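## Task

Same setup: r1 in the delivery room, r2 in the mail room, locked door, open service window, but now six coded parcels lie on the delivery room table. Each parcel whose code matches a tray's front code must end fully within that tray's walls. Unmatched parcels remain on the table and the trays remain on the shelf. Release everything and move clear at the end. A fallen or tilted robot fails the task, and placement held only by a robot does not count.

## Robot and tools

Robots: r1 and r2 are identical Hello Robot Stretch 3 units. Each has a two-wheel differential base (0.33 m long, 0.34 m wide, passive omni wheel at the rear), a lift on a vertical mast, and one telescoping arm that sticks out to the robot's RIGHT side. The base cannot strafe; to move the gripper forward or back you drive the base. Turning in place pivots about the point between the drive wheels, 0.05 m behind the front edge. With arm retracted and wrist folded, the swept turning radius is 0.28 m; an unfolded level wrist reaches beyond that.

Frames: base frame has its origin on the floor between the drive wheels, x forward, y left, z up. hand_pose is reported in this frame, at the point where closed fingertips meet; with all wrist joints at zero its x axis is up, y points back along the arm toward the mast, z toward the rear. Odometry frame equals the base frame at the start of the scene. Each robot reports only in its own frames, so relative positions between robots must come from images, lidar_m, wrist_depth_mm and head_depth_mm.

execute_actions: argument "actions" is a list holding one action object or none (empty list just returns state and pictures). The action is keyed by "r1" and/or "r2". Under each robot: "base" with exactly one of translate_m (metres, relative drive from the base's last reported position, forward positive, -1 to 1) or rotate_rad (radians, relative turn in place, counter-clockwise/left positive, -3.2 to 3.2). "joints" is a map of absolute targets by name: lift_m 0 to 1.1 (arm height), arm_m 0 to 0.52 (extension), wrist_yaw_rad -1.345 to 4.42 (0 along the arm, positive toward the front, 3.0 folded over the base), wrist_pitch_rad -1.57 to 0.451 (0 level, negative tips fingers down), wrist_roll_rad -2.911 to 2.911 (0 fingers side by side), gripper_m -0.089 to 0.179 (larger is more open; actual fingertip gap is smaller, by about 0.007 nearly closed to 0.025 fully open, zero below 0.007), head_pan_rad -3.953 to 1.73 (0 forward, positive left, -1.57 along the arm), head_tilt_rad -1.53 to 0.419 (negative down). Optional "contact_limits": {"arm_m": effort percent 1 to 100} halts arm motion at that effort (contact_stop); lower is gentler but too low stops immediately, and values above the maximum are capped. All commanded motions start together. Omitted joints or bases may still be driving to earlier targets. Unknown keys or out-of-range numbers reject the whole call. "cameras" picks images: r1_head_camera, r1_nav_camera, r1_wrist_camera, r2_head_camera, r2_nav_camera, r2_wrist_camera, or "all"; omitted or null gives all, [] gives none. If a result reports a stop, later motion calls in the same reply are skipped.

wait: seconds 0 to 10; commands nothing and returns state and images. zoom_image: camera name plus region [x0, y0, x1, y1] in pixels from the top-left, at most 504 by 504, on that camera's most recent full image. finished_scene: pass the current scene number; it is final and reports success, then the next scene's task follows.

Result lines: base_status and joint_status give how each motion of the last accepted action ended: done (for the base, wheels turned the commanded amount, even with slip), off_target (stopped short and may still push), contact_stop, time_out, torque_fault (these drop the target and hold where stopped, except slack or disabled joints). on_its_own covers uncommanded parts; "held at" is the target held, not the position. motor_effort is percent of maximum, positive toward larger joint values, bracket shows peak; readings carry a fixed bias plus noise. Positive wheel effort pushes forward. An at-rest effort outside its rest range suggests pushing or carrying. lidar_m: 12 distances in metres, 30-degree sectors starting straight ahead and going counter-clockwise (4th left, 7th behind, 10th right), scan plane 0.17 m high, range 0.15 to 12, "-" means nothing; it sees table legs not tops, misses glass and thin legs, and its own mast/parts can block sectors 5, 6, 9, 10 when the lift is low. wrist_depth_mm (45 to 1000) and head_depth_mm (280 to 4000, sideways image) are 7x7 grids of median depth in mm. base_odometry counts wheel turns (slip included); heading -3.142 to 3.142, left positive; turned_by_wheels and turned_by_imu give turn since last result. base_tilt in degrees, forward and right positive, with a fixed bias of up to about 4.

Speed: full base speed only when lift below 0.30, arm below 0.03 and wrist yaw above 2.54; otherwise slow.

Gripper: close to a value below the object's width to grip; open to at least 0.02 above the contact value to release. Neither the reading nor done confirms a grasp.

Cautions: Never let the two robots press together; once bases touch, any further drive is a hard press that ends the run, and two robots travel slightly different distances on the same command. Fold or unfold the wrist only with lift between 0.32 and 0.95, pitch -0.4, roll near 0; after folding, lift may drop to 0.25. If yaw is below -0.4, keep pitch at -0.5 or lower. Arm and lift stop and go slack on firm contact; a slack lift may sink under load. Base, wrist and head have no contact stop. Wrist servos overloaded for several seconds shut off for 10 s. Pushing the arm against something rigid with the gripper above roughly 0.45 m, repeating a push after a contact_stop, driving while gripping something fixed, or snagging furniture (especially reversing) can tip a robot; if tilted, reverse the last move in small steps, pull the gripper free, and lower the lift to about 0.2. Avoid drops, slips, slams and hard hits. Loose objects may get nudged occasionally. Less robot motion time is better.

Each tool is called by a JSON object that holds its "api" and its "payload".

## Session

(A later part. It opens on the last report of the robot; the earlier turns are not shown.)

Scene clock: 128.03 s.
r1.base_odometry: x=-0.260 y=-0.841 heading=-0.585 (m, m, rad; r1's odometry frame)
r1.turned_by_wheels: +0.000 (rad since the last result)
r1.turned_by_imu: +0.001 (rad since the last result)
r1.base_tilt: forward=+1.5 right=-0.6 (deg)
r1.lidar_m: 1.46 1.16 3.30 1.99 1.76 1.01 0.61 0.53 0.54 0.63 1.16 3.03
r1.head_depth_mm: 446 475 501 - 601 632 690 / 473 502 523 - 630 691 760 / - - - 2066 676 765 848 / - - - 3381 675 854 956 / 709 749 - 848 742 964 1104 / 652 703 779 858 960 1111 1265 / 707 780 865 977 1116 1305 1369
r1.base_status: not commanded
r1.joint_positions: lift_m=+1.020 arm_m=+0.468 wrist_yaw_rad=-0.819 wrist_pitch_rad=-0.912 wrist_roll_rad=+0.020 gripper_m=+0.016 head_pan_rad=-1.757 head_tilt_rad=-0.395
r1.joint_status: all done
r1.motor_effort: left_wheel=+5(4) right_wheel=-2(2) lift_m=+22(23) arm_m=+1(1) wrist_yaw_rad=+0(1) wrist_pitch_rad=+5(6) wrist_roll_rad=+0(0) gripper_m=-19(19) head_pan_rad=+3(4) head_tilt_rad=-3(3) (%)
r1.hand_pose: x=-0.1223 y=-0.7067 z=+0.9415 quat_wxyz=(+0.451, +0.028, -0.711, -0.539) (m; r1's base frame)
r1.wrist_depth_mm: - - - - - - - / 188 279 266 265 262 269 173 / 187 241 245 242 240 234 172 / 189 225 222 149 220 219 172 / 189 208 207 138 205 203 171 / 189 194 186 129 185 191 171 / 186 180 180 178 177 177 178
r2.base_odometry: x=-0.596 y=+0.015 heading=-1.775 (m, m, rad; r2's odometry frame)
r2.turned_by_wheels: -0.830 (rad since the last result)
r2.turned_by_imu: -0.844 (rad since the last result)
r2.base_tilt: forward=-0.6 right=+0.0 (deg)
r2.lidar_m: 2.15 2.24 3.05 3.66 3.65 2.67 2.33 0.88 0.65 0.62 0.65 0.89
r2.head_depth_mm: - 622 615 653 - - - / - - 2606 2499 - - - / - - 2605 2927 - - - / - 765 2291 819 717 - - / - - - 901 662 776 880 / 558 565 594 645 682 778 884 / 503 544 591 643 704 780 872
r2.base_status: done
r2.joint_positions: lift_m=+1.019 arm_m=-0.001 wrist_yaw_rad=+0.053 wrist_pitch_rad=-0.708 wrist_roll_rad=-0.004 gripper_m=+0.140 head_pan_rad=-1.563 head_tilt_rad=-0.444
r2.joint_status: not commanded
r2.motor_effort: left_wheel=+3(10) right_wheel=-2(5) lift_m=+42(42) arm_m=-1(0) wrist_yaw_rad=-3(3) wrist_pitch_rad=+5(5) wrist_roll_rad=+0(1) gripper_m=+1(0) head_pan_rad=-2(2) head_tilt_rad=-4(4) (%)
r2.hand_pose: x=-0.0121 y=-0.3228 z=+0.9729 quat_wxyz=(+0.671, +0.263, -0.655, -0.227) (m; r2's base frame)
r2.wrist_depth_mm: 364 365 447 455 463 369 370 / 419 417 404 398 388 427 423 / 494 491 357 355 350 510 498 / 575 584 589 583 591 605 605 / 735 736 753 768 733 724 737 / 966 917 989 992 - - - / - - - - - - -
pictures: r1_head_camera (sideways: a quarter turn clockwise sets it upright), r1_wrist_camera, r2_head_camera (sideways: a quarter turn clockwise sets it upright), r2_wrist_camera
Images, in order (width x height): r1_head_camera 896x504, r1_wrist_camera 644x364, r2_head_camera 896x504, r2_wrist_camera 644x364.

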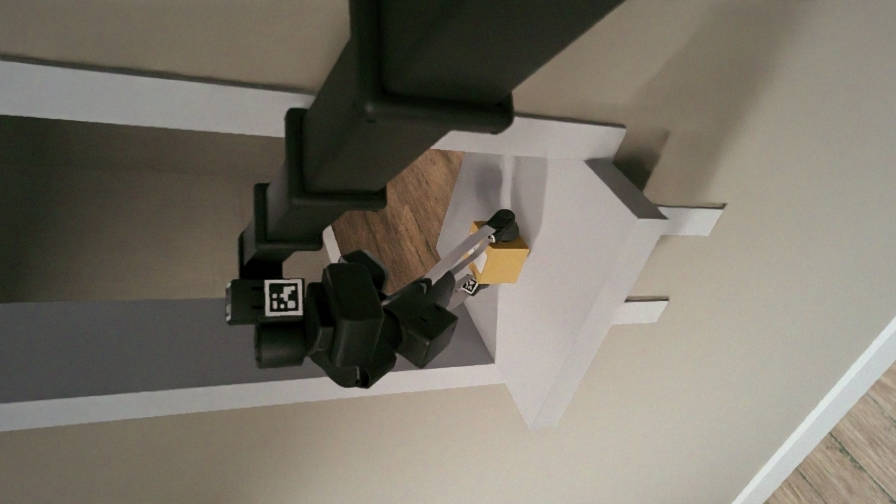

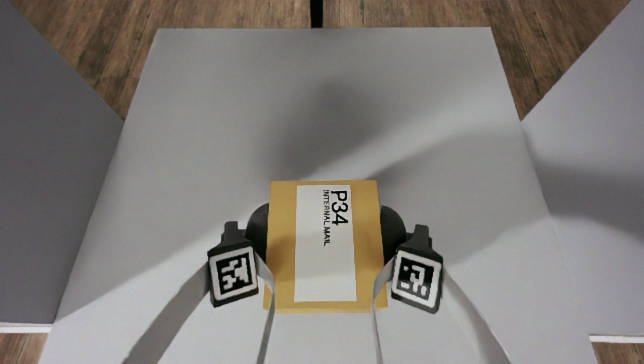

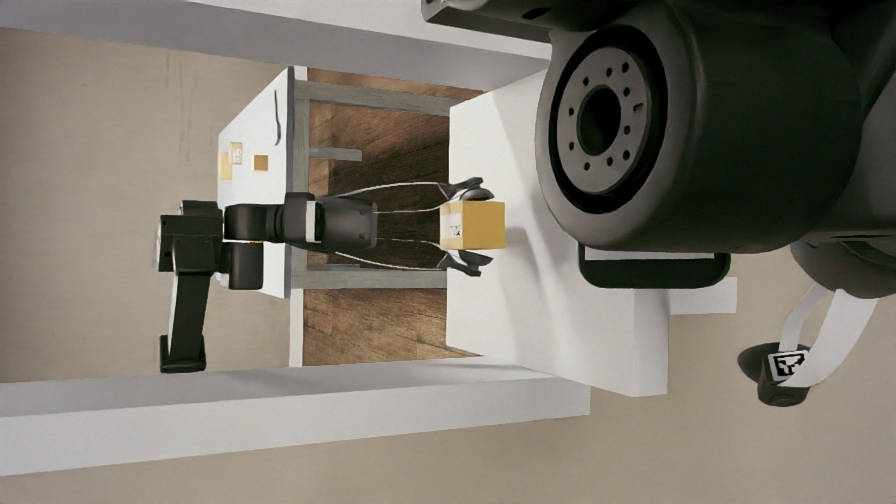

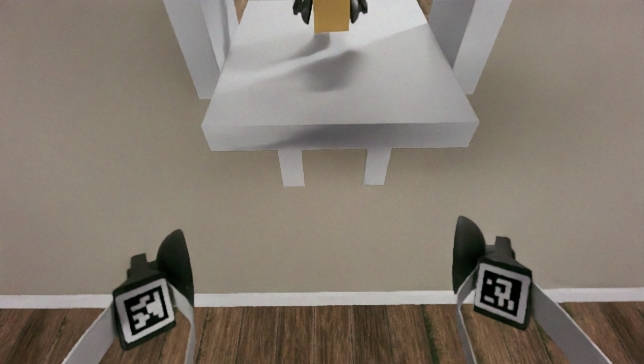

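{"api": "execute_actions", "payload": {"actions": [{"r1": {"joints": {"lift_m": 1.007}}, "r2": {"base": {"translate_m": -0.014}, "joints": {"arm_m": 0.08}}}], "cameras": []}}

{"api": "execute_actions", "payload": {"actions": [{"r1": {"joints": {"gripper_m": 0.11}}, "r2": {"joints": {"arm_m": 0.2}}}], "cameras": ["r1_wrist_camera", "r2_wrist_camera"]}}

Scene clock: 131.67 s.
r1.base_odometry: x=-0.260 y=-0.841 heading=-0.585 (m, m, rad; r1's odometry frame)
r1.turned_by_wheels: +0.000 (rad since the last result)
r1.turned_by_imu: +0.001 (rad since the last result)
r1.base_tilt: forward=+1.5 right=-0.5 (deg)
r1.lidar_m: 1.46 1.16 3.30 1.99 1.75 1.00 0.61 0.53 0.54 0.64 1.16 3.03
r1.head_depth_mm: 447 476 507 - - 634 690 / 473 502 530 - 639 689 759 / - - - 922 676 763 848 / - - - 3437 677 854 958 / 709 752 - 847 741 965 1105 / 652 704 772 862 963 1110 1264 / 705 778 867 977 1119 1312 1369
r1.base_status: not commanded
r1.joint_positions: lift_m=+1.007 arm_m=+0.468 wrist_yaw_rad=-0.819 wrist_pitch_rad=-0.912 wrist_roll_rad=+0.020 gripper_m=+0.016 head_pan_rad=-1.757 head_tilt_rad=-0.395
r1.joint_status: all done
r1.motor_effort: left_wheel=+4(4) right_wheel=-2(2) lift_m=+21(22) arm_m=+1(1) wrist_yaw_rad=+0(1) wrist_pitch_rad=+5(6) wrist_roll_rad=+0(0) gripper_m=-19(19) head_pan_rad=+4(5) head_tilt_rad=-3(3) (%)
r1.hand_pose: x=-0.1223 y=-0.7067 z=+0.9285 quat_wxyz=(+0.451, +0.028, -0.711, -0.539) (m; r1's base frame)
r1.wrist_depth_mm: - - 276 275 270 - - / 188 256 248 245 245 250 172 / 188 228 228 224 224 223 173 / 188 209 208 149 205 206 172 / 188 193 193 138 190 189 172 / 179 181 175 129 173 177 172 / 172 167 169 167 166 166 165
r2.base_odometry: x=-0.593 y=+0.028 heading=-1.775 (m, m, rad; r2's odometry frame)
r2.turned_by_wheels: +0.000 (rad since the last result)
r2.turned_by_imu: +0.000 (rad since the last result)
r2.base_tilt: forward=-0.5 right=+0.0 (deg)
r2.lidar_m: 2.16 2.25 3.08 3.66 3.64 2.66 2.32 0.88 0.64 0.62 0.65 0.89
r2.head_depth_mm: 581 576 573 - - - 875 / - - 2594 - - - 868 / - - 2587 - - - 892 / - 761 776 2489 638 - 883 / - - - 903 662 790 870 / 627 632 641 654 675 778 870 / 500 539 587 641 703 781 871
r2.base_status: done
r2.joint_positions: lift_m=+1.019 arm_m=+0.080 wrist_yaw_rad=+0.053 wrist_pitch_rad=-0.709 wrist_roll_rad=-0.004 gripper_m=+0.140 head_pan_rad=-1.563 head_tilt_rad=-0.444
r2.joint_status: all done
r2.motor_effort: left_wheel=+2(6) right_wheel=-2(6) lift_m=+42(42) arm_m=+3(3) wrist_yaw_rad=-3(3) wrist_pitch_rad=+5(5) wrist_roll_rad=+0(1) gripper_m=+1(1) head_pan_rad=-2(3) head_tilt_rad=-4(4) (%)
r2.hand_pose: x=-0.0121 y=-0.4033 z=+0.9728 quat_wxyz=(+0.671, +0.263, -0.655, -0.228) (m; r2's base frame)
r2.wrist_depth_mm: 289 292 478 394 465 290 293 / 332 334 382 394 393 334 333 / 386 387 328 330 334 378 395 / 463 458 300 299 299 449 469 / 582 582 584 588 590 566 591 / 768 727 772 788 791 - 815 / - - - - - 983 994
pictures: none
No camera images: the call's "cameras" was empty. Leave "cameras" out to get every camera's image.

Scene clock: 133.80 s.
r1.base_odometry: x=-0.260 y=-0.841 heading=-0.585 (m, m, rad; r1's odometry frame)
r1.turned_by_wheels: +0.000 (rad since the last result)
r1.turned_by_imu: +0.001 (rad since the last result)
r1.base_tilt: forward=+1.6 right=-0.6 (deg)
r1.lidar_m: 1.45 1.16 3.31 1.99 1.76 1.00 0.61 0.54 0.54 0.63 1.16 3.04
r1.head_depth_mm: 448 475 505 - - 633 690 / 473 501 530 - 638 692 758 / - - - 922 677 763 851 / - - - 3432 676 856 961 / 707 752 - 842 741 966 1102 / 650 701 772 861 965 1112 1265 / 707 778 868 981 1117 1307 1365
r1.base_status: not commanded
r1.joint_positions: lift_m=+1.007 arm_m=+0.468 wrist_yaw_rad=-0.819 wrist_pitch_rad=-0.912 wrist_roll_rad=+0.020 gripper_m=+0.110 head_pan_rad=-1.757 head_tilt_rad=-0.395
r1.joint_status: all done
r1.motor_effort: left_wheel=+4(4) right_wheel=-2(2) lift_m=+22(22) arm_m=+2(2) wrist_yaw_rad=+0(0) wrist_pitch_rad=+6(6) wrist_roll_rad=+0(0) gripper_m=+0(93) head_pan_rad=+4(4) head_tilt_rad=-3(3) (%)
r1.hand_pose: x=-0.1223 y=-0.7067 z=+0.9285 quat_wxyz=(+0.451, +0.028, -0.711, -0.539) (m; r1's base frame)
r1.wrist_depth_mm: - - 271 274 272 - - / 188 258 251 246 244 247 172 / 187 229 227 226 224 221 172 / 188 211 208 152 207 203 171 / 188 193 192 140 191 190 171 / 179 182 177 132 175 179 172 / 172 169 167 167 166 166 165
r2.base_odometry: x=-0.593 y=+0.028 heading=-1.775 (m, m, rad; r2's odometry frame)
r2.turned_by_wheels: +0.000 (rad since the last result)
r2.turned_by_imu: +0.000 (rad since the last result)
r2.base_tilt: forward=-0.6 right=+0.0 (deg)
r2.lidar_m: 2.16 2.25 3.08 3.66 3.64 2.65 2.32 0.88 0.65 0.62 0.65 0.89
r2.head_depth_mm: 581 576 - - 693 776 868 / - - - - 642 776 869 / - - - - 617 771 868 / - 758 794 859 615 779 870 / - - - 902 636 774 869 / 627 632 641 654 673 780 874 / 499 539 586 642 703 779 875
r2.base_status: not commanded
r2.joint_positions: lift_m=+1.019 arm_m=+0.200 wrist_yaw_rad=+0.053 wrist_pitch_rad=-0.709 wrist_roll_rad=-0.004 gripper_m=+0.140 head_pan_rad=-1.563 head_tilt_rad=-0.444
r2.joint_status: all done
r2.motor_effort: left_wheel=+2(2) right_wheel=-2(2) lift_m=+42(42) arm_m=+3(1) wrist_yaw_rad=-3(3) wrist_pitch_rad=+5(5) wrist_roll_rad=+0(0) gripper_m=+0(0) head_pan_rad=-2(2) head_tilt_rad=-4(3) (%)
r2.hand_pose: x=-0.0122 y=-0.5233 z=+0.9728 quat_wxyz=(+0.671, +0.263, -0.655, -0.228) (m; r2's base frame)
r2.wrist_depth_mm: 177 247 - - - 266 176 / 191 247 383 382 392 265 195 / 227 244 338 320 327 265 231 / 278 273 287 283 280 275 282 / 345 332 252 248 249 261 354 / 463 435 224 223 221 - 484 / 694 776 717 708 705 731 744
pictures: r1_wrist_camera, r2_wrist_camera
Images, in order (width x height): r1_wrist_camera 644x364, r2_wrist_camera 644x364.

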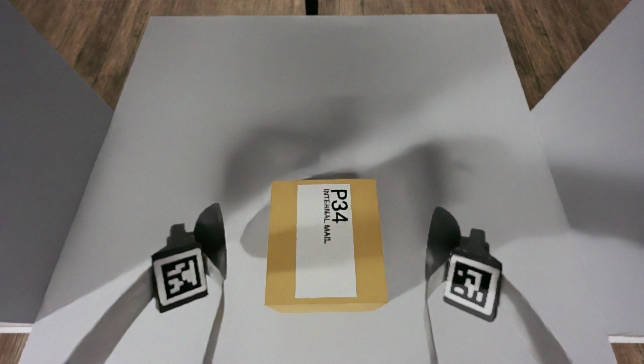

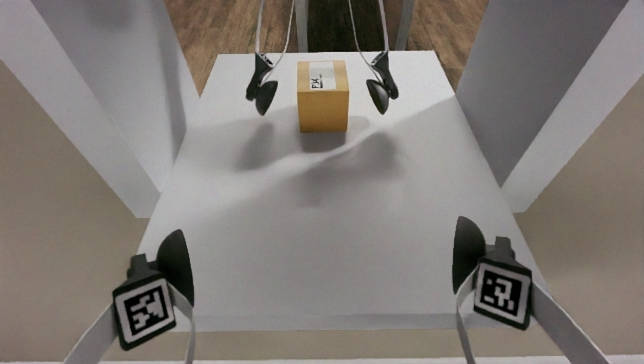

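{"api": "execute_actions", "payload": {"actions": [{"r1": {"joints": {"lift_m": 1.075}}, "r2": {"joints": {"arm_m": 0.26, "lift_m": 0.979}}}], "cameras": []}}

{"api": "execute_actions", "payload": {"actions": [{"r1": {"joints": {"arm_m": 0.28, "gripper_m": 0.04}}, "r2": {"joints": {"arm_m": 0.32}}}], "cameras": ["r2_wrist_camera", "r1_wrist_camera"]}}

Scene clock: 138.00 s.
r1.base_odometry: x=-0.260 y=-0.841 heading=-0.585 (m, m, rad; r1's odometry frame)
r1.turned_by_wheels: +0.000 (rad since the last result)
r1.turned_by_imu: +0.001 (rad since the last result)
r1.base_tilt: forward=+1.6 right=-0.6 (deg)
r1.lidar_m: 1.46 1.16 3.29 1.99 1.76 1.01 0.61 0.53 0.53 0.63 1.16 3.01
r1.head_depth_mm: 447 465 - 543 583 632 688 / 473 488 553 579 631 693 762 / - - - 3194 679 764 850 / - - - 920 677 853 962 / 708 732 - 854 742 969 1101 / 650 702 782 854 962 1109 1263 / 706 779 864 974 1118 1308 1363
r1.base_status: not commanded
r1.joint_positions: lift_m=+1.075 arm_m=+0.468 wrist_yaw_rad=-0.819 wrist_pitch_rad=-0.912 wrist_roll_rad=+0.020 gripper_m=+0.110 head_pan_rad=-1.757 head_tilt_rad=-0.395
r1.joint_status: all done
r1.motor_effort: left_wheel=+4(5) right_wheel=-2(2) lift_m=+28(28) arm_m=+1(2) wrist_yaw_rad=+0(0) wrist_pitch_rad=+5(5) wrist_roll_rad=+0(0) gripper_m=+0(0) head_pan_rad=+3(3) head_tilt_rad=-3(3) (%)
r1.hand_pose: x=-0.1223 y=-0.7067 z=+0.9963 quat_wxyz=(+0.451, +0.028, -0.711, -0.539) (m; r1's base frame)
r1.wrist_depth_mm: - - - - - - - / 187 - 329 339 329 - 172 / 188 297 307 309 305 299 171 / 188 266 283 283 283 257 172 / 187 259 262 210 261 246 171 / 188 234 244 197 242 226 171 / - 232 230 226 227 224 945
r2.base_odometry: x=-0.593 y=+0.028 heading=-1.775 (m, m, rad; r2's odometry frame)
r2.turned_by_wheels: +0.000 (rad since the last result)
r2.turned_by_imu: +0.000 (rad since the last result)
r2.base_tilt: forward=-0.5 right=+0.0 (deg)
r2.lidar_m: 2.16 2.25 3.08 3.67 3.66 2.67 2.33 0.88 0.65 0.62 0.65 0.89
r2.head_depth_mm: 581 576 575 - 700 774 869 / - - 2347 - 641 775 869 / - - 2357 - 617 771 870 / - 739 760 840 615 778 868 / - - - 860 637 773 872 / 627 633 642 654 674 779 870 / 500 540 587 641 703 777 871
r2.base_status: not commanded
r2.joint_positions: lift_m=+0.980 arm_m=+0.260 wrist_yaw_rad=+0.053 wrist_pitch_rad=-0.709 wrist_roll_rad=-0.004 gripper_m=+0.140 head_pan_rad=-1.563 head_tilt_rad=-0.444
r2.joint_status: all done
r2.motor_effort: left_wheel=+2(2) right_wheel=-2(3) lift_m=+10(37) arm_m=+2(1) wrist_yaw_rad=-3(2) wrist_pitch_rad=+6(6) wrist_roll_rad=+1(0) gripper_m=+1(1) head_pan_rad=-2(2) head_tilt_rad=-4(3) (%)
r2.hand_pose: x=-0.0122 y=-0.5832 z=+0.9333 quat_wxyz=(+0.671, +0.264, -0.655, -0.228) (m; r2's base frame)
r2.wrist_depth_mm: 176 246 - - 366 - 176 / 175 246 324 243 320 263 177 / 176 244 273 253 268 250 177 / 181 227 235 233 231 230 186 / 220 207 205 204 203 206 220 / 291 188 183 181 181 - 281 / 389 162 164 164 164 163 165
pictures: none
No camera images: the call's "cameras" was empty. Leave "cameras" out to get every camera's image.

Scene clock: 140.63 s.
r1.base_odometry: x=-0.260 y=-0.841 heading=-0.585 (m, m, rad; r1's odometry frame)
r1.turned_by_wheels: +0.000 (rad since the last result)
r1.turned_by_imu: +0.001 (rad since the last result)
r1.base_tilt: forward=+1.5 right=-0.6 (deg)
r1.lidar_m: 1.46 1.16 3.29 1.99 1.75 1.00 0.61 0.53 0.54 0.63 1.16 3.02
r1.head_depth_mm: 447 465 - 545 584 633 688 / 473 488 548 579 630 692 763 / - - 891 921 674 765 849 / - - - 3425 675 853 957 / 711 741 - - 743 966 1101 / 651 704 777 864 966 1114 1268 / 707 780 867 978 1122 1307 1373
r1.base_status: not commanded
r1.joint_positions: lift_m=+1.075 arm_m=+0.280 wrist_yaw_rad=-0.819 wrist_pitch_rad=-0.912 wrist_roll_rad=+0.020 gripper_m=+0.040 head_pan_rad=-1.757 head_tilt_rad=-0.395
r1.joint_status: all done
r1.motor_effort: left_wheel=+4(4) right_wheel=-2(2) lift_m=+27(27) arm_m=-3(3) wrist_yaw_rad=+0(0) wrist_pitch_rad=+5(5) wrist_roll_rad=+0(0) gripper_m=+0(92) head_pan_rad=+3(4) head_tilt_rad=-3(2) (%)
r1.hand_pose: x=-0.1223 y=-0.5192 z=+0.9963 quat_wxyz=(+0.451, +0.028, -0.711, -0.539) (m; r1's base frame)
r1.wrist_depth_mm: - 369 371 371 153 158 158 / 332 340 342 331 186 190 188 / 313 259 309 305 235 235 235 / 288 289 288 283 315 313 310 / 267 266 268 267 451 467 463 / 254 251 252 250 889 946 877 / - - - - - - -
r2.base_odometry: x=-0.593 y=+0.028 heading=-1.775 (m, m, rad; r2's odometry frame)
r2.turned_by_wheels: +0.000 (rad since the last result)
r2.turned_by_imu: +0.000 (rad since the last result)
r2.base_tilt: forward=-0.6 right=+0.0 (deg)
r2.lidar_m: 2.17 2.26 3.08 3.66 3.64 2.65 2.32 0.88 0.65 0.62 0.65 0.89
r2.head_depth_mm: 582 575 572 - 692 775 867 / - - 2584 763 665 777 870 / - - 2547 - 652 769 870 / - - 2403 - 639 776 871 / - - - 903 659 770 872 / 628 633 642 653 673 778 871 / 500 540 588 641 702 779 869
r2.base_status: not commanded
r2.joint_positions: lift_m=+0.980 arm_m=+0.320 wrist_yaw_rad=+0.053 wrist_pitch_rad=-0.709 wrist_roll_rad=-0.004 gripper_m=+0.140 head_pan_rad=-1.563 head_tilt_rad=-0.444
r2.joint_status: all done
r2.motor_effort: left_wheel=+2(2) right_wheel=-3(2) lift_m=+10(10) arm_m=+3(1) wrist_yaw_rad=-3(2) wrist_pitch_rad=+5(6) wrist_roll_rad=+1(0) gripper_m=+0(1) head_pan_rad=-2(2) head_tilt_rad=-4(4) (%)
r2.hand_pose: x=-0.0122 y=-0.6432 z=+0.9333 quat_wxyz=(+0.671, +0.264, -0.655, -0.228) (m; r2's base frame)
r2.wrist_depth_mm: 176 - - - - - 175 / 176 - 324 321 321 - 176 / 175 245 273 195 269 259 177 / 175 227 232 207 231 228 177 / 174 207 206 205 202 207 178 / 172 188 182 182 179 - 172 / 169 161 165 164 163 162 164
pictures: r1_wrist_camera, r2_wrist_camera
Images, in order (width x height): r1_wrist_camera 644x364, r2_wrist_camera 644x364.

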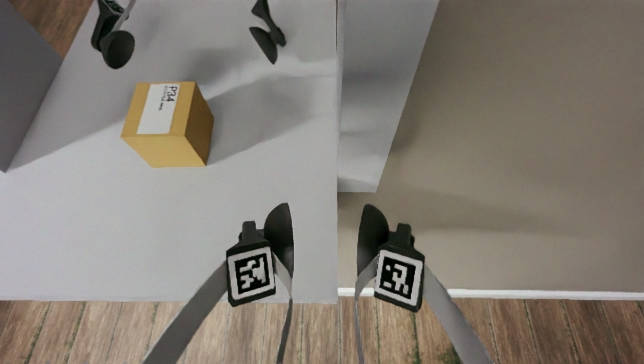

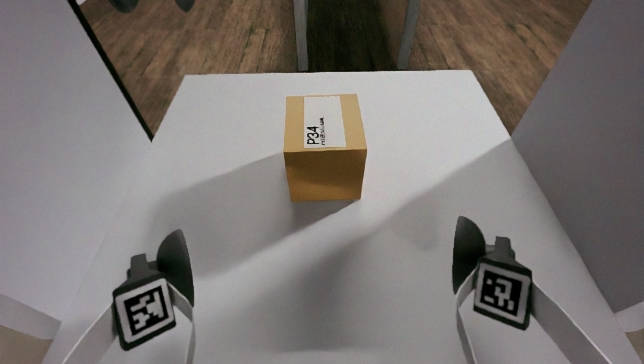

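{"api": "execute_actions", "payload": {"actions": [{"r1": {"base": {"rotate_rad": 0.40}, "joints": {"arm_m": 0.2}}, "r2": {"joints": {"arm_m": 0.405}}}], "cameras": ["r2_wrist_camera"]}}

{"api": "execute_actions", "payload": {"actions": [{"r1": {"base": {"rotate_rad": 0.35}, "joints": {"wrist_yaw_rad": 0.0}}, "r2": {"joints": {"gripper_m": 0.015}}}], "cameras": ["r2_wrist_camera"]}}

Scene clock: 144.67 s.
r1.base_odometry: x=-0.260 y=-0.841 heading=-0.185 (m, m, rad; r1's odometry frame)
r1.turned_by_wheels: +0.400 (rad since the last result)
r1.turned_by_imu: +0.404 (rad since the last result)
r1.base_tilt: forward=+1.5 right=-0.7 (deg)
r1.lidar_m: 1.16 3.80 2.14 1.76 1.26 0.65 0.54 0.53 0.59 0.95 3.02 1.46
r1.head_depth_mm: 658 691 - 860 678 777 836 / 677 691 777 824 711 920 991 / 776 806 868 938 782 1110 1221 / 910 957 - - 1319 1412 1355 / 1102 1183 - - 1746 1620 1371 / 1387 1572 1807 2183 2126 1695 1370 / 1818 2112 2566 2826 2215 1688 1372
r1.base_status: done
r1.joint_positions: lift_m=+1.075 arm_m=+0.200 wrist_yaw_rad=-0.819 wrist_pitch_rad=-0.911 wrist_roll_rad=+0.020 gripper_m=+0.040 head_pan_rad=-1.757 head_tilt_rad=-0.395
r1.joint_status: all done
r1.motor_effort: left_wheel=-2(8) right_wheel=+2(6) lift_m=+27(27) arm_m=-2(3) wrist_yaw_rad=+0(1) wrist_pitch_rad=+6(5) wrist_roll_rad=+0(0) gripper_m=+0(0) head_pan_rad=+3(3) head_tilt_rad=-3(3) (%)
r1.hand_pose: x=-0.1223 y=-0.4392 z=+0.9963 quat_wxyz=(+0.451, +0.028, -0.711, -0.539) (m; r1's base frame)
r1.wrist_depth_mm: 693 553 390 366 363 352 269 / - 732 364 339 335 335 310 / - - 741 588 317 398 353 / - - - 814 608 495 418 / - - - - 766 629 521 / - - - - - 862 662 / - - - - - - 915
r2.base_odometry: x=-0.593 y=+0.028 heading=-1.775 (m, m, rad; r2's odometry frame)
r2.turned_by_wheels: +0.000 (rad since the last result)
r2.turned_by_imu: +0.000 (rad since the last result)
r2.base_tilt: forward=-0.6 right=+0.1 (deg)
r2.lidar_m: 2.17 2.25 3.08 3.67 3.63 2.66 2.33 0.88 0.65 0.62 0.65 0.89
r2.head_depth_mm: 581 576 572 - 691 778 871 / - - - 805 666 776 869 / - - - 864 665 771 869 / - - 2400 820 662 777 869 / - 1009 - 903 660 772 871 / 628 633 642 653 674 780 872 / 499 538 587 641 703 780 872
r2.base_status: not commanded
r2.joint_positions: lift_m=+0.980 arm_m=+0.405 wrist_yaw_rad=+0.053 wrist_pitch_rad=-0.709 wrist_roll_rad=-0.004 gripper_m=+0.140 head_pan_rad=-1.563 head_tilt_rad=-0.444
r2.joint_status: all done
r2.motor_effort: left_wheel=+2(2) right_wheel=-2(2) lift_m=+10(10) arm_m=+2(1) wrist_yaw_rad=-3(3) wrist_pitch_rad=+6(6) wrist_roll_rad=+0(0) gripper_m=+1(0) head_pan_rad=-2(2) head_tilt_rad=-4(4) (%)
r2.hand_pose: x=-0.0122 y=-0.7282 z=+0.9333 quat_wxyz=(+0.671, +0.264, -0.655, -0.228) (m; r2's base frame)
r2.wrist_depth_mm: - - - - - - - / - - - - - - - / - - 270 269 269 - - / - 249 234 233 231 229 - / 174 206 205 146 202 206 178 / 173 186 181 134 177 - 172 / 164 162 164 161 163 162 161
pictures: r2_wrist_camera
Images, in order (width x height): r2_wrist_camera 644x364.

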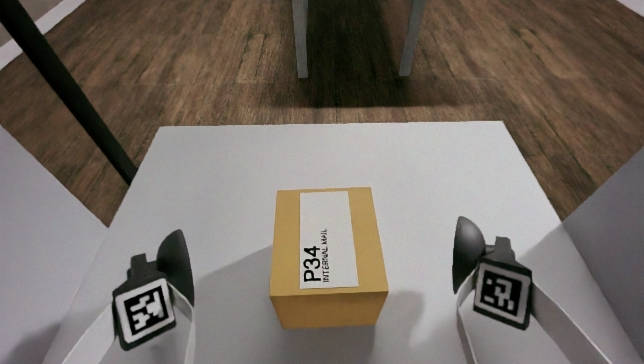

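Scene clock: 146.40 s.
r1.base_odometry: x=-0.260 y=-0.841 heading=+0.164 (m, m, rad; r1's odometry frame)
r1.turned_by_wheels: +0.350 (rad since the last result)
r1.turned_by_imu: +0.353 (rad since the last result)
r1.base_tilt: forward=+1.5 right=-0.6 (deg)
r1.lidar_m: 1.16 2.47 1.82 1.75 0.76 0.55 0.53 0.56 0.77 2.05 3.15 1.16
r1.head_depth_mm: 1027 1040 - 1107 1135 1171 1197 / 1302 1334 1479 1431 1478 1527 1375 / 1733 1733 1825 2042 2023 1694 1372 / 2555 2759 - 2843 2121 1693 1366 / 2606 2729 - - 2027 1681 1367 / 2550 2758 2977 3124 2207 1688 1366 / 2513 2722 2951 3090 2210 1685 1373
r1.base_status: done
r1.joint_positions: lift_m=+1.075 arm_m=+0.200 wrist_yaw_rad=-0.001 wrist_pitch_rad=-0.911 wrist_roll_rad=+0.020 gripper_m=+0.040 head_pan_rad=-1.757 head_tilt_rad=-0.395
r1.joint_status: all done
r1.motor_effort: left_wheel=-1(7) right_wheel=+2(5) lift_m=+28(26) arm_m=-2(2) wrist_yaw_rad=+2(1) wrist_pitch_rad=+6(6) wrist_roll_rad=+0(0) gripper_m=+0(0) head_pan_rad=+4(4) head_tilt_rad=-3(3) (%)
r1.hand_pose: x=-0.0218 y=-0.4831 z=+0.9963 quat_wxyz=(+0.629, +0.308, -0.641, -0.315) (m; r1's base frame)
r1.wrist_depth_mm: - - - - - 905 601 / - - - - - 931 607 / - - - - - 917 602 / - - - - - 917 599 / - - - - - 942 612 / - - - - - 930 604 / - - - - - 871 612
r2.base_odometry: x=-0.593 y=+0.028 heading=-1.775 (m, m, rad; r2's odometry frame)
r2.turned_by_wheels: +0.000 (rad since the last result)
r2.turned_by_imu: +0.000 (rad since the last result)
r2.base_tilt: forward=-0.5 right=+0.0 (deg)
r2.lidar_m: 2.17 2.25 3.09 3.67 3.64 2.66 2.32 0.88 0.65 0.62 0.65 0.89
r2.head_depth_mm: 581 575 573 - 691 776 867 / - - - 806 665 777 868 / - - - 863 664 771 870 / - - 2428 1645 662 777 870 / - - - 903 659 771 871 / 629 633 642 654 673 778 869 / 499 540 588 642 702 778 873
r2.base_status: not commanded
r2.joint_positions: lift_m=+0.980 arm_m=+0.405 wrist_yaw_rad=+0.053 wrist_pitch_rad=-0.711 wrist_roll_rad=-0.004 gripper_m=+0.016 head_pan_rad=-1.563 head_tilt_rad=-0.444
r2.joint_status: all done
r2.motor_effort: left_wheel=+2(2) right_wheel=-2(2) lift_m=+10(11) arm_m=+2(2) wrist_yaw_rad=-3(3) wrist_pitch_rad=+6(7) wrist_roll_rad=+1(1) gripper_m=-16(89) head_pan_rad=-2(3) head_tilt_rad=-4(4) (%)
r2.hand_pose: x=-0.0122 y=-0.7279 z=+0.9330 quat_wxyz=(+0.671, +0.264, -0.654, -0.228) (m; r2's base frame)
r2.wrist_depth_mm: - - - - - - - / - - - - - - - / - - 270 270 264 - - / - 248 235 232 232 229 - / 173 205 204 144 202 202 178 / 172 182 181 132 176 180 171 / 162 164 161 160 163 162 161
pictures: r2_wrist_camera
Images, in order (width x height): r2_wrist_camera 644x364.

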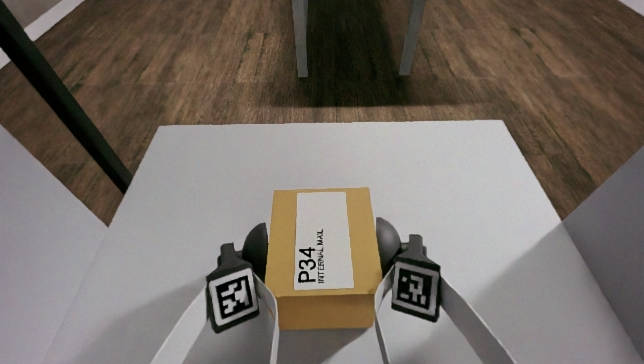

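{"api": "execute_actions", "payload": {"actions": [{"r1": {"base": {"translate_m": 0.2}, "joints": {"lift_m": 0.97, "gripper_m": 0.15}}, "r2": {"joints": {"wrist_pitch_rad": -0.4, "arm_m": 0.10, "lift_m": 0.965}}}], "cameras": ["r2_wrist_camera"]}}

{"api": "execute_actions", "payload": {"actions": [{"r1": {"base": {"translate_m": 0.25}}, "r2": {"base": {"rotate_rad": 1.637}, "joints": {"arm_m": 0.0, "wrist_yaw_rad": 2.65, "lift_m": 0.62, "head_pan_rad": 0.0, "head_tilt_rad": -0.3}}}], "cameras": ["r2_wrist_camera"]}}

{"api": "execute_actions", "payload": {"actions": [{"r1": {"base": {"translate_m": 0.25}}, "r2": {"base": {"translate_m": 0.27}, "joints": {"lift_m": 0.285}}}], "cameras": []}}

{"api": "execute_actions", "payload": {"actions": [{"r1": {"base": {"translate_m": 0.38}}, "r2": {"base": {"translate_m": 1.0}}}], "cameras": ["r2_head_camera"]}}

Scene clock: 156.67 s.
r1.base_odometry: x=-0.063 y=-0.809 heading=+0.164 (m, m, rad; r1's odometry frame)
r1.turned_by_wheels: +0.000 (rad since the last result)
r1.turned_by_imu: +0.002 (rad since the last result)
r1.base_tilt: forward=+1.5 right=-0.7 (deg)
r1.lidar_m: 1.16 2.48 1.82 1.75 1.04 0.76 0.74 0.76 1.05 2.79 1.31 0.97
r1.head_depth_mm: 1418 1443 1485 1509 - - 1338 / 1771 1785 1936 1947 - 1680 1368 / 2369 2504 2653 - 1985 1692 1375 / 2640 2846 3054 - - 1635 1367 / 2595 2800 3046 3203 - 1641 1363 / 2536 2740 2977 3118 2196 1632 1365 / 2518 2719 2902 3045 2192 1687 1373
r1.base_status: done
r1.joint_positions: lift_m=+0.970 arm_m=+0.200 wrist_yaw_rad=-0.001 wrist_pitch_rad=-0.911 wrist_roll_rad=+0.020 gripper_m=+0.150 head_pan_rad=-1.757 head_tilt_rad=-0.395
r1.joint_status: all done
r1.motor_effort: left_wheel=-2(3) right_wheel=+2(5) lift_m=+21(23) arm_m=-3(2) wrist_yaw_rad=+1(1) wrist_pitch_rad=+5(5) wrist_roll_rad=+0(0) gripper_m=+0(93) head_pan_rad=+4(4) head_tilt_rad=-3(3) (%)
r1.hand_pose: x=-0.0218 y=-0.4831 z=+0.8916 quat_wxyz=(+0.629, +0.308, -0.641, -0.315) (m; r1's base frame)
r1.wrist_depth_mm: - - - - - - 836 / - - - - - - 848 / - - - - - - 849 / - - - - - - 818 / - - - - - - 826 / - - - - - - 831 / 978 954 988 957 930 933 789
r2.base_odometry: x=-0.593 y=+0.028 heading=-1.775 (m, m, rad; r2's odometry frame)
r2.turned_by_wheels: +0.000 (rad since the last result)
r2.turned_by_imu: +0.000 (rad since the last result)
r2.base_tilt: forward=-0.6 right=+0.0 (deg)
r2.lidar_m: 2.17 2.24 3.10 3.65 3.64 2.65 2.32 0.88 0.65 0.62 0.65 0.89
r2.head_depth_mm: 582 576 592 624 - - 899 / - - 2438 2543 - - 899 / - - 3691 2932 - - 900 / - - 2451 2496 - - 887 / - - - 906 674 776 870 / 628 632 642 654 673 777 870 / 499 539 587 643 705 780 870
r2.base_status: not commanded
r2.joint_positions: lift_m=+0.966 arm_m=+0.100 wrist_yaw_rad=+0.052 wrist_pitch_rad=-0.427 wrist_roll_rad=-0.004 gripper_m=+0.016 head_pan_rad=-1.563 head_tilt_rad=-0.444
r2.joint_status: all done
r2.motor_effort: left_wheel=+2(3) right_wheel=-2(2) lift_m=+10(10) arm_m=-2(6) wrist_yaw_rad=-3(3) wrist_pitch_rad=+15(16) wrist_roll_rad=+1(0) gripper_m=-15(16) head_pan_rad=-2(2) head_tilt_rad=-4(3) (%)
r2.hand_pose: x=-0.0098 y=-0.4682 z=+0.9764 quat_wxyz=(+0.696, +0.168, -0.685, -0.132) (m; r2's base frame)
r2.wrist_depth_mm: 245 246 - - - 266 241 / 269 264 - - - 270 267 / 292 289 424 469 430 292 294 / 327 323 349 343 342 325 329 / 372 361 284 145 276 343 372 / 426 406 248 132 246 254 423 / 497 502 523 489 497 502 500
pictures: r2_wrist_camera
Images, in order (width x height): r2_wrist_camera 644x364.

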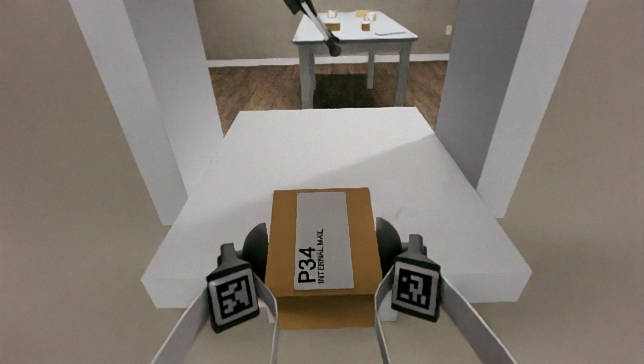

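Scene clock: 160.63 s.
r1.base_odometry: x=+0.184 y=-0.768 heading=+0.164 (m, m, rad; r1's odometry frame)
r1.turned_by_wheels: +0.000 (rad since the last result)
r1.turned_by_imu: +0.002 (rad since the last result)
r1.base_tilt: forward=+1.5 right=-0.6 (deg)
r1.lidar_m: 1.17 2.48 1.82 1.75 1.39 1.02 0.99 1.03 1.41 3.03 1.15 0.73
r1.head_depth_mm: 1874 1909 1952 2027 - - 1340 / 2400 2459 2546 2578 - 1688 1373 / 2692 2886 3177 - 1990 1678 1365 / 2629 2831 3066 - - 1639 1374 / 2617 2787 3055 3228 - 1639 1375 / 2521 2756 2955 3121 2197 1636 1367 / 2493 2708 2912 3083 2207 1691 1372
r1.base_status: done
r1.joint_positions: lift_m=+0.970 arm_m=+0.200 wrist_yaw_rad=-0.001 wrist_pitch_rad=-0.911 wrist_roll_rad=+0.020 gripper_m=+0.150 head_pan_rad=-1.757 head_tilt_rad=-0.395
r1.joint_status: not commanded
r1.motor_effort: left_wheel=-2(5) right_wheel=+2(4) lift_m=+22(21) arm_m=-3(3) wrist_yaw_rad=+1(2) wrist_pitch_rad=+5(5) wrist_roll_rad=+0(0) gripper_m=+0(1) head_pan_rad=+2(4) head_tilt_rad=-3(3) (%)
r1.hand_pose: x=-0.0218 y=-0.4831 z=+0.8916 quat_wxyz=(+0.629, +0.308, -0.641, -0.315) (m; r1's base frame)
r1.wrist_depth_mm: - - - - - - - / - - - - - - - / - - - - - - - / - - - - - - - / - - - - - - - / - - - - - - 998 / 967 947 920 959 936 950 897
r2.base_odometry: x=-0.593 y=+0.028 heading=-0.138 (m, m, rad; r2's odometry frame)
r2.turned_by_wheels: +1.637 (rad since the last result)
r2.turned_by_imu: +1.665 (rad since the last result)
r2.base_tilt: forward=-0.6 right=+0.0 (deg)
r2.lidar_m: 3.66 3.41 2.62 1.84 0.83 0.64 0.62 0.66 0.96 2.16 2.30 3.32
r2.head_depth_mm: 3170 3322 3487 3604 2700 1985 1580 / 3149 3330 3508 3635 2680 1984 1576 / 3192 3362 3545 3647 2649 1967 1559 / 3212 3396 3497 3710 2668 1974 1557 / 3210 3373 3542 3719 2643 1958 1562 / 3221 3379 3627 3744 2650 1958 1555 / 3258 3396 3651 3719 2606 1945 1554
r2.base_status: done
r2.joint_positions: lift_m=+0.621 arm_m=+0.000 wrist_yaw_rad=+2.646 wrist_pitch_rad=-0.426 wrist_roll_rad=-0.004 gripper_m=+0.016 head_pan_rad=-0.007 head_tilt_rad=-0.310
r2.joint_status: all done
r2.motor_effort: left_wheel=-4(11) right_wheel=+3(7) lift_m=+11(10) arm_m=-2(5) wrist_yaw_rad=+3(6) wrist_pitch_rad=+14(15) wrist_roll_rad=+0(0) gripper_m=-16(16) head_pan_rad=+3(32) head_tilt_rad=+5(24) (%)
r2.hand_pose: x=+0.0849 y=+0.0513 z=+0.6316 quat_wxyz=(+0.315, +0.705, -0.024, +0.635) (m; r2's base frame)
r2.wrist_depth_mm: - - - - - - - / - - - - - - - / - - - - - - - / - - - - - - - / - - - 146 - - - / 935 907 894 132 845 880 878 / - 792 739 733 769 736 753
pictures: r2_wrist_camera
Images, in order (width x height): r2_wrist_camera 644x364.

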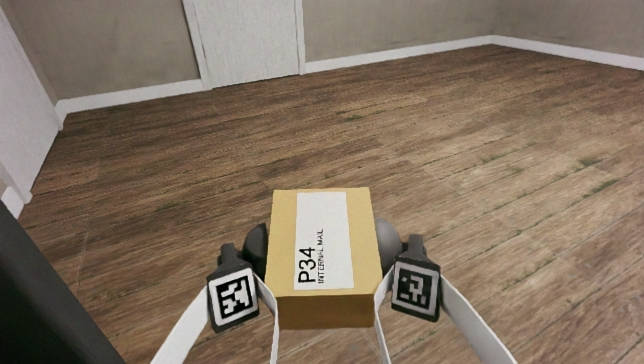

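Scene clock: 164.97 s.
r1.base_odometry: x=+0.430 y=-0.727 heading=+0.164 (m, m, rad; r1's odometry frame)
r1.turned_by_wheels: +0.000 (rad since the last result)
r1.turned_by_imu: +0.002 (rad since the last result)
r1.base_tilt: forward=+1.5 right=-0.6 (deg)
r1.lidar_m: 1.18 2.47 1.82 1.75 1.74 1.28 1.24 1.28 1.77 3.03 1.02 0.51
r1.head_depth_mm: 2360 2406 2479 2515 - - 1338 / 2739 2905 3088 3357 - 1692 1373 / 2675 2907 3144 - 1978 1692 1372 / 2636 2822 3076 - - 1644 1365 / 2587 2819 3013 3223 - 1633 1367 / 2567 2774 2999 3099 2202 1633 1365 / 2538 2683 2906 3080 2214 1686 1365
r1.base_status: done
r1.joint_positions: lift_m=+0.970 arm_m=+0.200 wrist_yaw_rad=-0.001 wrist_pitch_rad=-0.911 wrist_roll_rad=+0.020 gripper_m=+0.150 head_pan_rad=-1.757 head_tilt_rad=-0.395
r1.joint_status: not commanded
r1.motor_effort: left_wheel=-3(3) right_wheel=+1(6) lift_m=+22(22) arm_m=-3(2) wrist_yaw_rad=+2(1) wrist_pitch_rad=+6(5) wrist_roll_rad=+0(0) gripper_m=+0(0) head_pan_rad=+3(3) head_tilt_rad=-3(3) (%)
r1.hand_pose: x=-0.0218 y=-0.4831 z=+0.8916 quat_wxyz=(+0.629, +0.308, -0.641, -0.315) (m; r1's base frame)
r1.wrist_depth_mm: 497 - - - - - - / - - - - - - - / - - - - - - - / - - - - - - - / - - - - - - - / - - - - - - - / 955 955 946 940 942 954 956
r2.base_odometry: x=-0.325 y=-0.009 heading=-0.138 (m, m, rad; r2's odometry frame)
r2.turned_by_wheels: +0.000 (rad since the last result)
r2.turned_by_imu: +0.003 (rad since the last result)
r2.base_tilt: forward=-0.5 right=+0.0 (deg)
r2.lidar_m: 3.40 3.36 2.59 2.54 1.18 0.91 0.89 0.95 1.37 2.18 2.33 3.35
r2.head_depth_mm: 2933 3100 3245 3398 2689 1992 1569 / 2944 3091 3233 3438 2694 1987 1561 / 2951 3107 3248 3413 2666 1973 1566 / 2961 3140 3247 3461 2654 1972 1564 / 3002 3131 3242 3491 2634 1966 1563 / 2994 3172 3340 3510 2630 1948 1558 / 3009 3191 3352 3496 2634 1962 1555
r2.base_status: done
r2.joint_positions: lift_m=+0.286 arm_m=+0.000 wrist_yaw_rad=+2.647 wrist_pitch_rad=-0.426 wrist_roll_rad=-0.004 gripper_m=+0.016 head_pan_rad=-0.007 head_tilt_rad=-0.309
r2.joint_status: all done
r2.motor_effort: left_wheel=-4(13) right_wheel=+3(7) lift_m=+11(10) arm_m=-3(3) wrist_yaw_rad=+2(3) wrist_pitch_rad=+15(15) wrist_roll_rad=+1(0) gripper_m=-16(16) head_pan_rad=+3(2) head_tilt_rad=+5(6) (%)
r2.hand_pose: x=+0.0849 y=+0.0513 z=+0.2966 quat_wxyz=(+0.315, +0.705, -0.023, +0.635) (m; r2's base frame)
r2.wrist_depth_mm: - - - - - - - / - - - - - - - / - - - - 975 950 935 / 770 753 746 738 723 737 703 / 619 602 596 145 593 572 581 / 522 510 498 132 461 483 474 / - 453 428 401 417 414 412
pictures: none
No camera images: the call's "cameras" was empty. Leave "cameras" out to get every camera's image.

Scene clock: 170.00 s.
r1.base_odometry: x=+0.805 y=-0.665 heading=+0.164 (m, m, rad; r1's odometry frame)
r1.turned_by_wheels: +0.000 (rad since the last result)
r1.turned_by_imu: +0.002 (rad since the last result)
r1.base_tilt: forward=+1.5 right=-0.6 (deg)
r1.lidar_m: 1.19 2.46 1.81 1.75 1.82 1.67 1.62 1.68 2.31 0.29 0.31 0.42
r1.head_depth_mm: 2778 2968 3240 3212 - - 1339 / 2750 2948 3203 3397 - 1694 1367 / 2680 2890 3181 - 2007 1690 1368 / 2638 2828 3039 - - 1631 1375 / 2598 2799 3060 3217 - 1572 1301 / 2560 2796 2986 3106 910 673 566 / 2529 2714 2940 3076 909 698 566
r1.base_status: done
r1.joint_positions: lift_m=+0.970 arm_m=+0.200 wrist_yaw_rad=-0.001 wrist_pitch_rad=-0.911 wrist_roll_rad=+0.020 gripper_m=+0.150 head_pan_rad=-1.757 head_tilt_rad=-0.395
r1.joint_status: not commanded
r1.motor_effort: left_wheel=-2(4) right_wheel=+2(3) lift_m=+22(22) arm_m=-3(3) wrist_yaw_rad=+2(1) wrist_pitch_rad=+6(5) wrist_roll_rad=+0(0) gripper_m=+0(1) head_pan_rad=+4(4) head_tilt_rad=-3(3) (%)
r1.hand_pose: x=-0.0218 y=-0.4831 z=+0.8916 quat_wxyz=(+0.629, +0.308, -0.641, -0.315) (m; r1's base frame)
r1.wrist_depth_mm: 419 428 419 - - - - / 377 390 385 - - - - / 356 355 349 - - - - / 326 324 322 - - - - / 302 305 296 - - - - / 280 - 275 989 - - - / 264 261 260 952 944 942 955
r2.base_odometry: x=+0.665 y=-0.146 heading=-0.138 (m, m, rad; r2's odometry frame)
r2.turned_by_wheels: +0.000 (rad since the last result)
r2.turned_by_imu: +0.011 (rad since the last result)
r2.base_tilt: forward=-0.6 right=+0.1 (deg)
r2.lidar_m: 2.42 2.58 2.52 2.45 2.44 1.91 1.88 2.02 2.31 2.27 2.43 2.46
r2.head_depth_mm: 2062 2167 2282 2413 2538 1982 1581 / 2070 2183 2309 2433 2544 1992 1563 / 2088 2195 2308 2455 2537 1980 1572 / 2104 2205 2345 2488 2547 1965 1563 / 2113 2231 2351 2494 2580 1957 1563 / 2141 2243 2367 2515 2606 1961 1552 / 2149 2254 2394 2531 2615 1956 1559
r2.base_status: done
r2.joint_positions: lift_m=+0.286 arm_m=+0.000 wrist_yaw_rad=+2.647 wrist_pitch_rad=-0.426 wrist_roll_rad=-0.004 gripper_m=+0.016 head_pan_rad=-0.007 head_tilt_rad=-0.309
r2.joint_status: not commanded
r2.motor_effort: left_wheel=-5(11) right_wheel=+3(9) lift_m=+11(11) arm_m=-3(3) wrist_yaw_rad=+2(3) wrist_pitch_rad=+15(15) wrist_roll_rad=+1(0) gripper_m=-15(16) head_pan_rad=+3(3) head_tilt_rad=+5(5) (%)
r2.hand_pose: x=+0.0848 y=+0.0514 z=+0.2966 quat_wxyz=(+0.315, +0.705, -0.023, +0.635) (m; r2's base frame)
r2.wrist_depth_mm: - - - - - - - / - - - - - - - / - - - 974 945 957 925 / 784 758 744 733 727 710 709 / 611 609 596 145 586 581 573 / 529 499 501 132 469 493 480 / - 457 428 399 423 414 415
pictures: r2_head_camera (sideways: a quarter turn clockwise sets it upright)
Images, in order (width x height): r2_head_camera 896x504.

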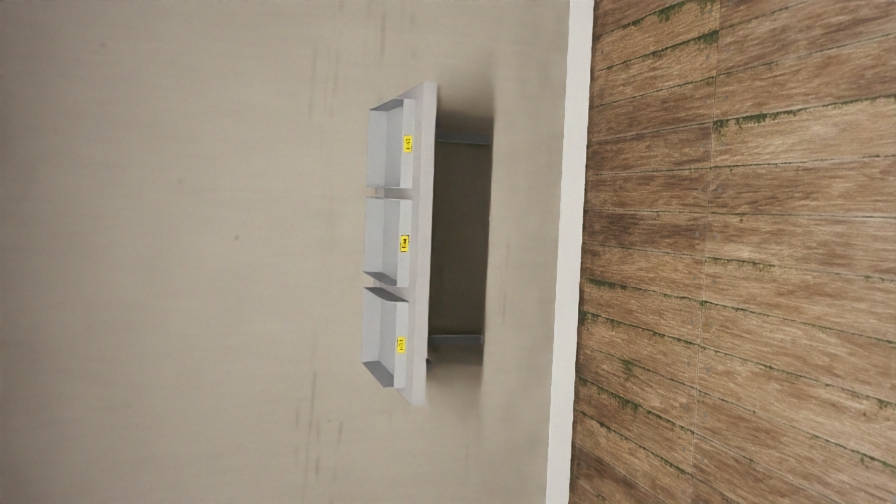

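{"api": "execute_actions", "payload": {"actions": [{"r1": {"base": {"translate_m": 0.33}, "joints": {"arm_m": 0.36}}, "r2": {"base": {"translate_m": 1.0}}}], "cameras": ["r1_wrist_camera"]}}

{"api": "zoom_image", "payload": {"camera": "r1_wrist_camera", "region": [240, 40, 420, 220]}}

Scene clock: 178.30 s.
r1.base_odometry: x=+1.131 y=-0.611 heading=+0.164 (m, m, rad; r1's odometry frame)
r1.turned_by_wheels: +0.000 (rad since the last result)
r1.turned_by_imu: +0.002 (rad since the last result)
r1.base_tilt: forward=+1.5 right=-0.6 (deg)
r1.lidar_m: 1.17 2.46 1.81 1.74 1.81 2.01 1.95 0.41 0.31 0.30 0.31 0.43
r1.head_depth_mm: 2774 3009 3259 3405 - - 568 / 2750 2929 3162 - - 697 568 / 2657 2884 3142 - 909 699 566 / 2666 2835 3041 2838 894 698 567 / 2603 2808 2995 - 828 677 565 / 2566 2769 2985 3144 872 677 557 / 2508 2720 2925 3109 908 698 567
r1.base_status: done
r1.joint_positions: lift_m=+0.970 arm_m=+0.360 wrist_yaw_rad=-0.001 wrist_pitch_rad=-0.911 wrist_roll_rad=+0.020 gripper_m=+0.150 head_pan_rad=-1.757 head_tilt_rad=-0.395
r1.joint_status: all done
r1.motor_effort: left_wheel=-2(4) right_wheel=+2(5) lift_m=+21(21) arm_m=+1(0) wrist_yaw_rad=+1(2) wrist_pitch_rad=+6(5) wrist_roll_rad=+0(0) gripper_m=+0(0) head_pan_rad=+4(4) head_tilt_rad=-3(3) (%)
r1.hand_pose: x=-0.0217 y=-0.6426 z=+0.8916 quat_wxyz=(+0.629, +0.308, -0.641, -0.315) (m; r1's base frame)
r1.wrist_depth_mm: 432 421 427 421 419 415 - / 389 389 387 382 381 376 - / 356 349 353 340 345 337 346 / 329 323 319 296 317 317 318 / 303 305 297 294 294 298 291 / 279 - 276 278 274 - 273 / 264 260 258 258 256 256 255
r2.base_odometry: x=+1.656 y=-0.284 heading=-0.138 (m, m, rad; r2's odometry frame)
r2.turned_by_wheels: +0.000 (rad since the last result)
r2.turned_by_imu: +0.011 (rad since the last result)
r2.base_tilt: forward=-0.6 right=+0.0 (deg)
r2.lidar_m: 1.43 1.53 2.27 2.39 2.57 2.92 2.88 3.06 2.40 2.36 1.85 1.45
r2.head_depth_mm: 1203 1266 1337 1395 1091 1593 1582 / 1214 1275 1347 1409 1102 1601 1566 / 1218 1284 1351 1411 1175 1625 1568 / 1230 1297 1360 1425 1116 1638 1568 / 1238 1306 1375 1438 1116 1655 1560 / 1248 1315 1396 1445 1130 1666 1556 / 1260 1326 1401 1473 1218 1685 1557
r2.base_status: done
r2.joint_positions: lift_m=+0.286 arm_m=+0.000 wrist_yaw_rad=+2.647 wrist_pitch_rad=-0.426 wrist_roll_rad=-0.004 gripper_m=+0.016 head_pan_rad=-0.007 head_tilt_rad=-0.309
r2.joint_status: not commanded
r2.motor_effort: left_wheel=-5(10) right_wheel=+3(9) lift_m=+11(11) arm_m=-3(3) wrist_yaw_rad=+2(2) wrist_pitch_rad=+15(15) wrist_roll_rad=+0(0) gripper_m=-15(16) head_pan_rad=+3(3) head_tilt_rad=+5(5) (%)
r2.hand_pose: x=+0.0848 y=+0.0514 z=+0.2966 quat_wxyz=(+0.315, +0.705, -0.023, +0.635) (m; r2's base frame)
r2.wrist_depth_mm: - - - - - - - / - - - - - - - / - - - 982 934 963 934 / 768 746 754 731 725 718 726 / 610 601 605 145 581 576 574 / 528 502 504 133 463 487 486 / - 451 424 398 421 415 411
pictures: r1_wrist_camera
Images, in order (width x height): r1_wrist_camera 644x364.

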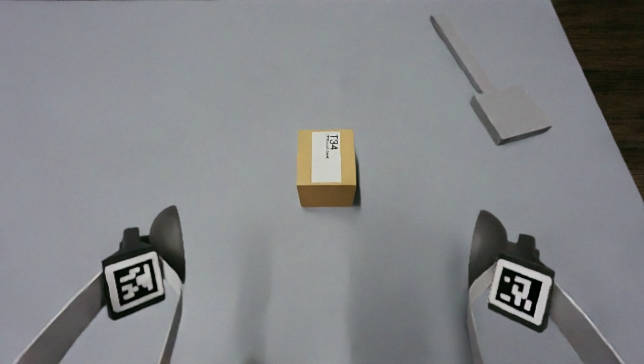

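Region (240, 40, 420, 220) of r1_wrist_camera's 644x364 image, scaled by 2.800.

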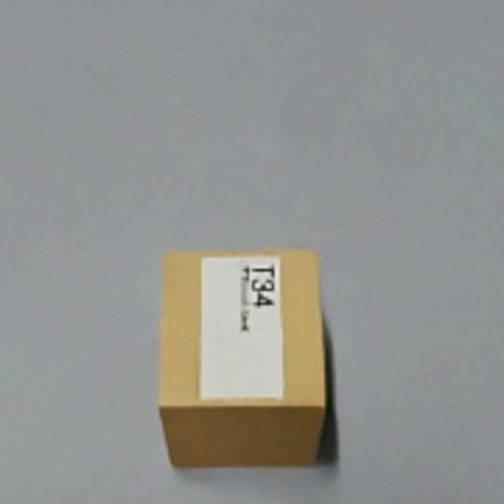

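{"api": "execute_actions", "payload": {"actions": [{"r1": {"base": {"translate_m": 0.58}, "joints": {"arm_m": 0.40, "head_pan_rad": -1.2, "head_tilt_rad": -0.75}}, "r2": {"base": {"translate_m": 0.62}, "joints": {"lift_m": 0.91, "head_tilt_rad": -0.6}}}], "cameras": ["r1_wrist_camera", "r1_head_camera", "r2_head_camera"]}}

Scene clock: 186.50 s.
r1.base_odometry: x=+1.703 y=-0.517 heading=+0.164 (m, m, rad; r1's odometry frame)
r1.turned_by_wheels: +0.000 (rad since the last result)
r1.turned_by_imu: +0.003 (rad since the last result)
r1.base_tilt: forward=+1.5 right=-0.6 (deg)
r1.lidar_m: 1.79 1.87 1.80 1.74 1.81 2.50 2.53 0.43 0.31 0.30 0.32 0.44
r1.head_depth_mm: 2568 2851 934 756 626 537 1130 / 2669 2923 921 755 627 536 1149 / 2808 3058 891 754 627 559 1154 / 2911 3112 952 716 626 571 1113 / 2997 3182 953 755 625 1265 1112 / 2830 2940 954 755 627 1318 1131 / 2411 2600 2252 754 641 1120 1150
r1.base_status: done
r1.joint_positions: lift_m=+0.970 arm_m=+0.400 wrist_yaw_rad=-0.001 wrist_pitch_rad=-0.911 wrist_roll_rad=+0.020 gripper_m=+0.150 head_pan_rad=-1.207 head_tilt_rad=-0.740
r1.joint_status: all done
r1.motor_effort: left_wheel=-2(3) right_wheel=+1(6) lift_m=+22(21) arm_m=+1(1) wrist_yaw_rad=+1(1) wrist_pitch_rad=+5(5) wrist_roll_rad=+0(0) gripper_m=+0(0) head_pan_rad=+3(32) head_tilt_rad=-6(35) (%)
r1.hand_pose: x=-0.0217 y=-0.6826 z=+0.8916 quat_wxyz=(+0.629, +0.308, -0.641, -0.315) (m; r1's base frame)
r1.wrist_depth_mm: 432 428 425 419 418 420 411 / 387 325 384 386 365 371 373 / 349 309 351 342 335 343 340 / 320 314 321 321 319 318 316 / 302 302 295 298 294 296 290 / 279 - 279 274 273 - 272 / 262 260 260 255 257 257 254
r2.base_odometry: x=+2.270 y=-0.369 heading=-0.138 (m, m, rad; r2's odometry frame)
r2.turned_by_wheels: +0.000 (rad since the last result)
r2.turned_by_imu: +0.007 (rad since the last result)
r2.base_tilt: forward=-0.5 right=+0.1 (deg)
r2.lidar_m: 0.82 0.88 1.30 2.32 2.50 3.54 3.48 3.14 2.46 2.30 1.05 0.83
r2.head_depth_mm: 658 722 802 856 722 597 561 / 665 729 808 863 738 597 1190 / 670 735 815 873 734 603 1193 / 675 744 825 881 723 602 1215 / 682 750 833 888 728 609 1211 / 686 755 843 889 731 607 1214 / 693 761 849 885 728 607 1239
r2.base_status: done
r2.joint_positions: lift_m=+0.909 arm_m=+0.000 wrist_yaw_rad=+2.647 wrist_pitch_rad=-0.426 wrist_roll_rad=-0.004 gripper_m=+0.016 head_pan_rad=-0.007 head_tilt_rad=-0.593
r2.joint_status: all done
r2.motor_effort: left_wheel=-5(15) right_wheel=+3(7) lift_m=+42(44) arm_m=-3(3) wrist_yaw_rad=+2(2) wrist_pitch_rad=+15(15) wrist_roll_rad=+1(1) gripper_m=-15(15) head_pan_rad=+3(2) head_tilt_rad=-5(30) (%)
r2.hand_pose: x=+0.0848 y=+0.0514 z=+0.9202 quat_wxyz=(+0.314, +0.705, -0.023, +0.635) (m; r2's base frame)
r2.wrist_depth_mm: - - - - - 768 590 / - - - - - 764 617 / - - - - 600 634 578 / - - - - 549 457 421 / - - - 145 - 405 370 / - - - 132 - 953 327 / - - - - - 971 748
pictures: r1_head_camera (sideways: a quarter turn clockwise sets it upright), r1_wrist_camera, r2_head_camera (sideways: a quarter turn clockwise sets it upright)
Images, in order (width x height): r1_head_camera 896x504, r1_wrist_camera 644x364, r2_head_camera 896x504.

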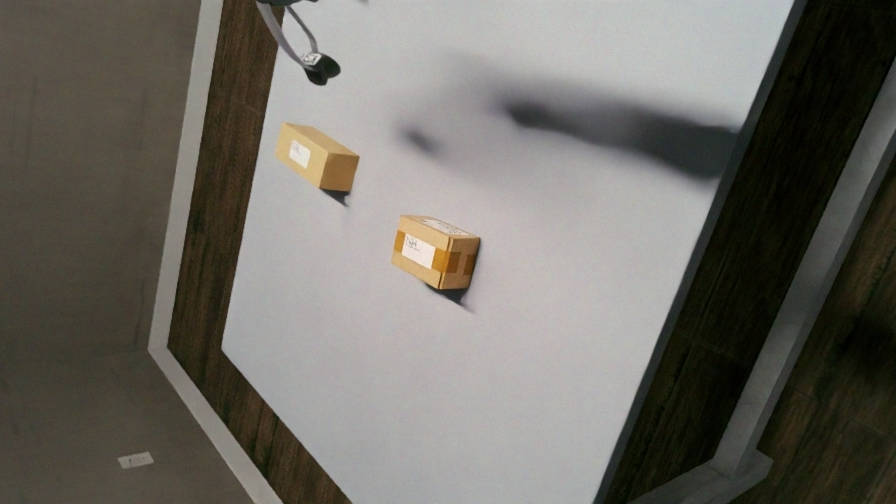

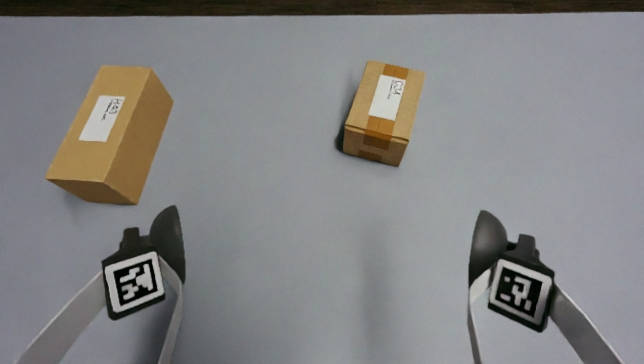

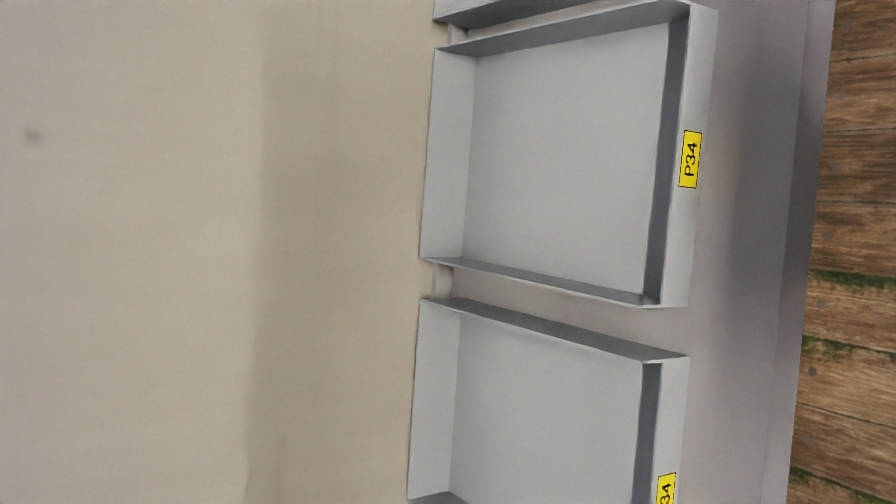

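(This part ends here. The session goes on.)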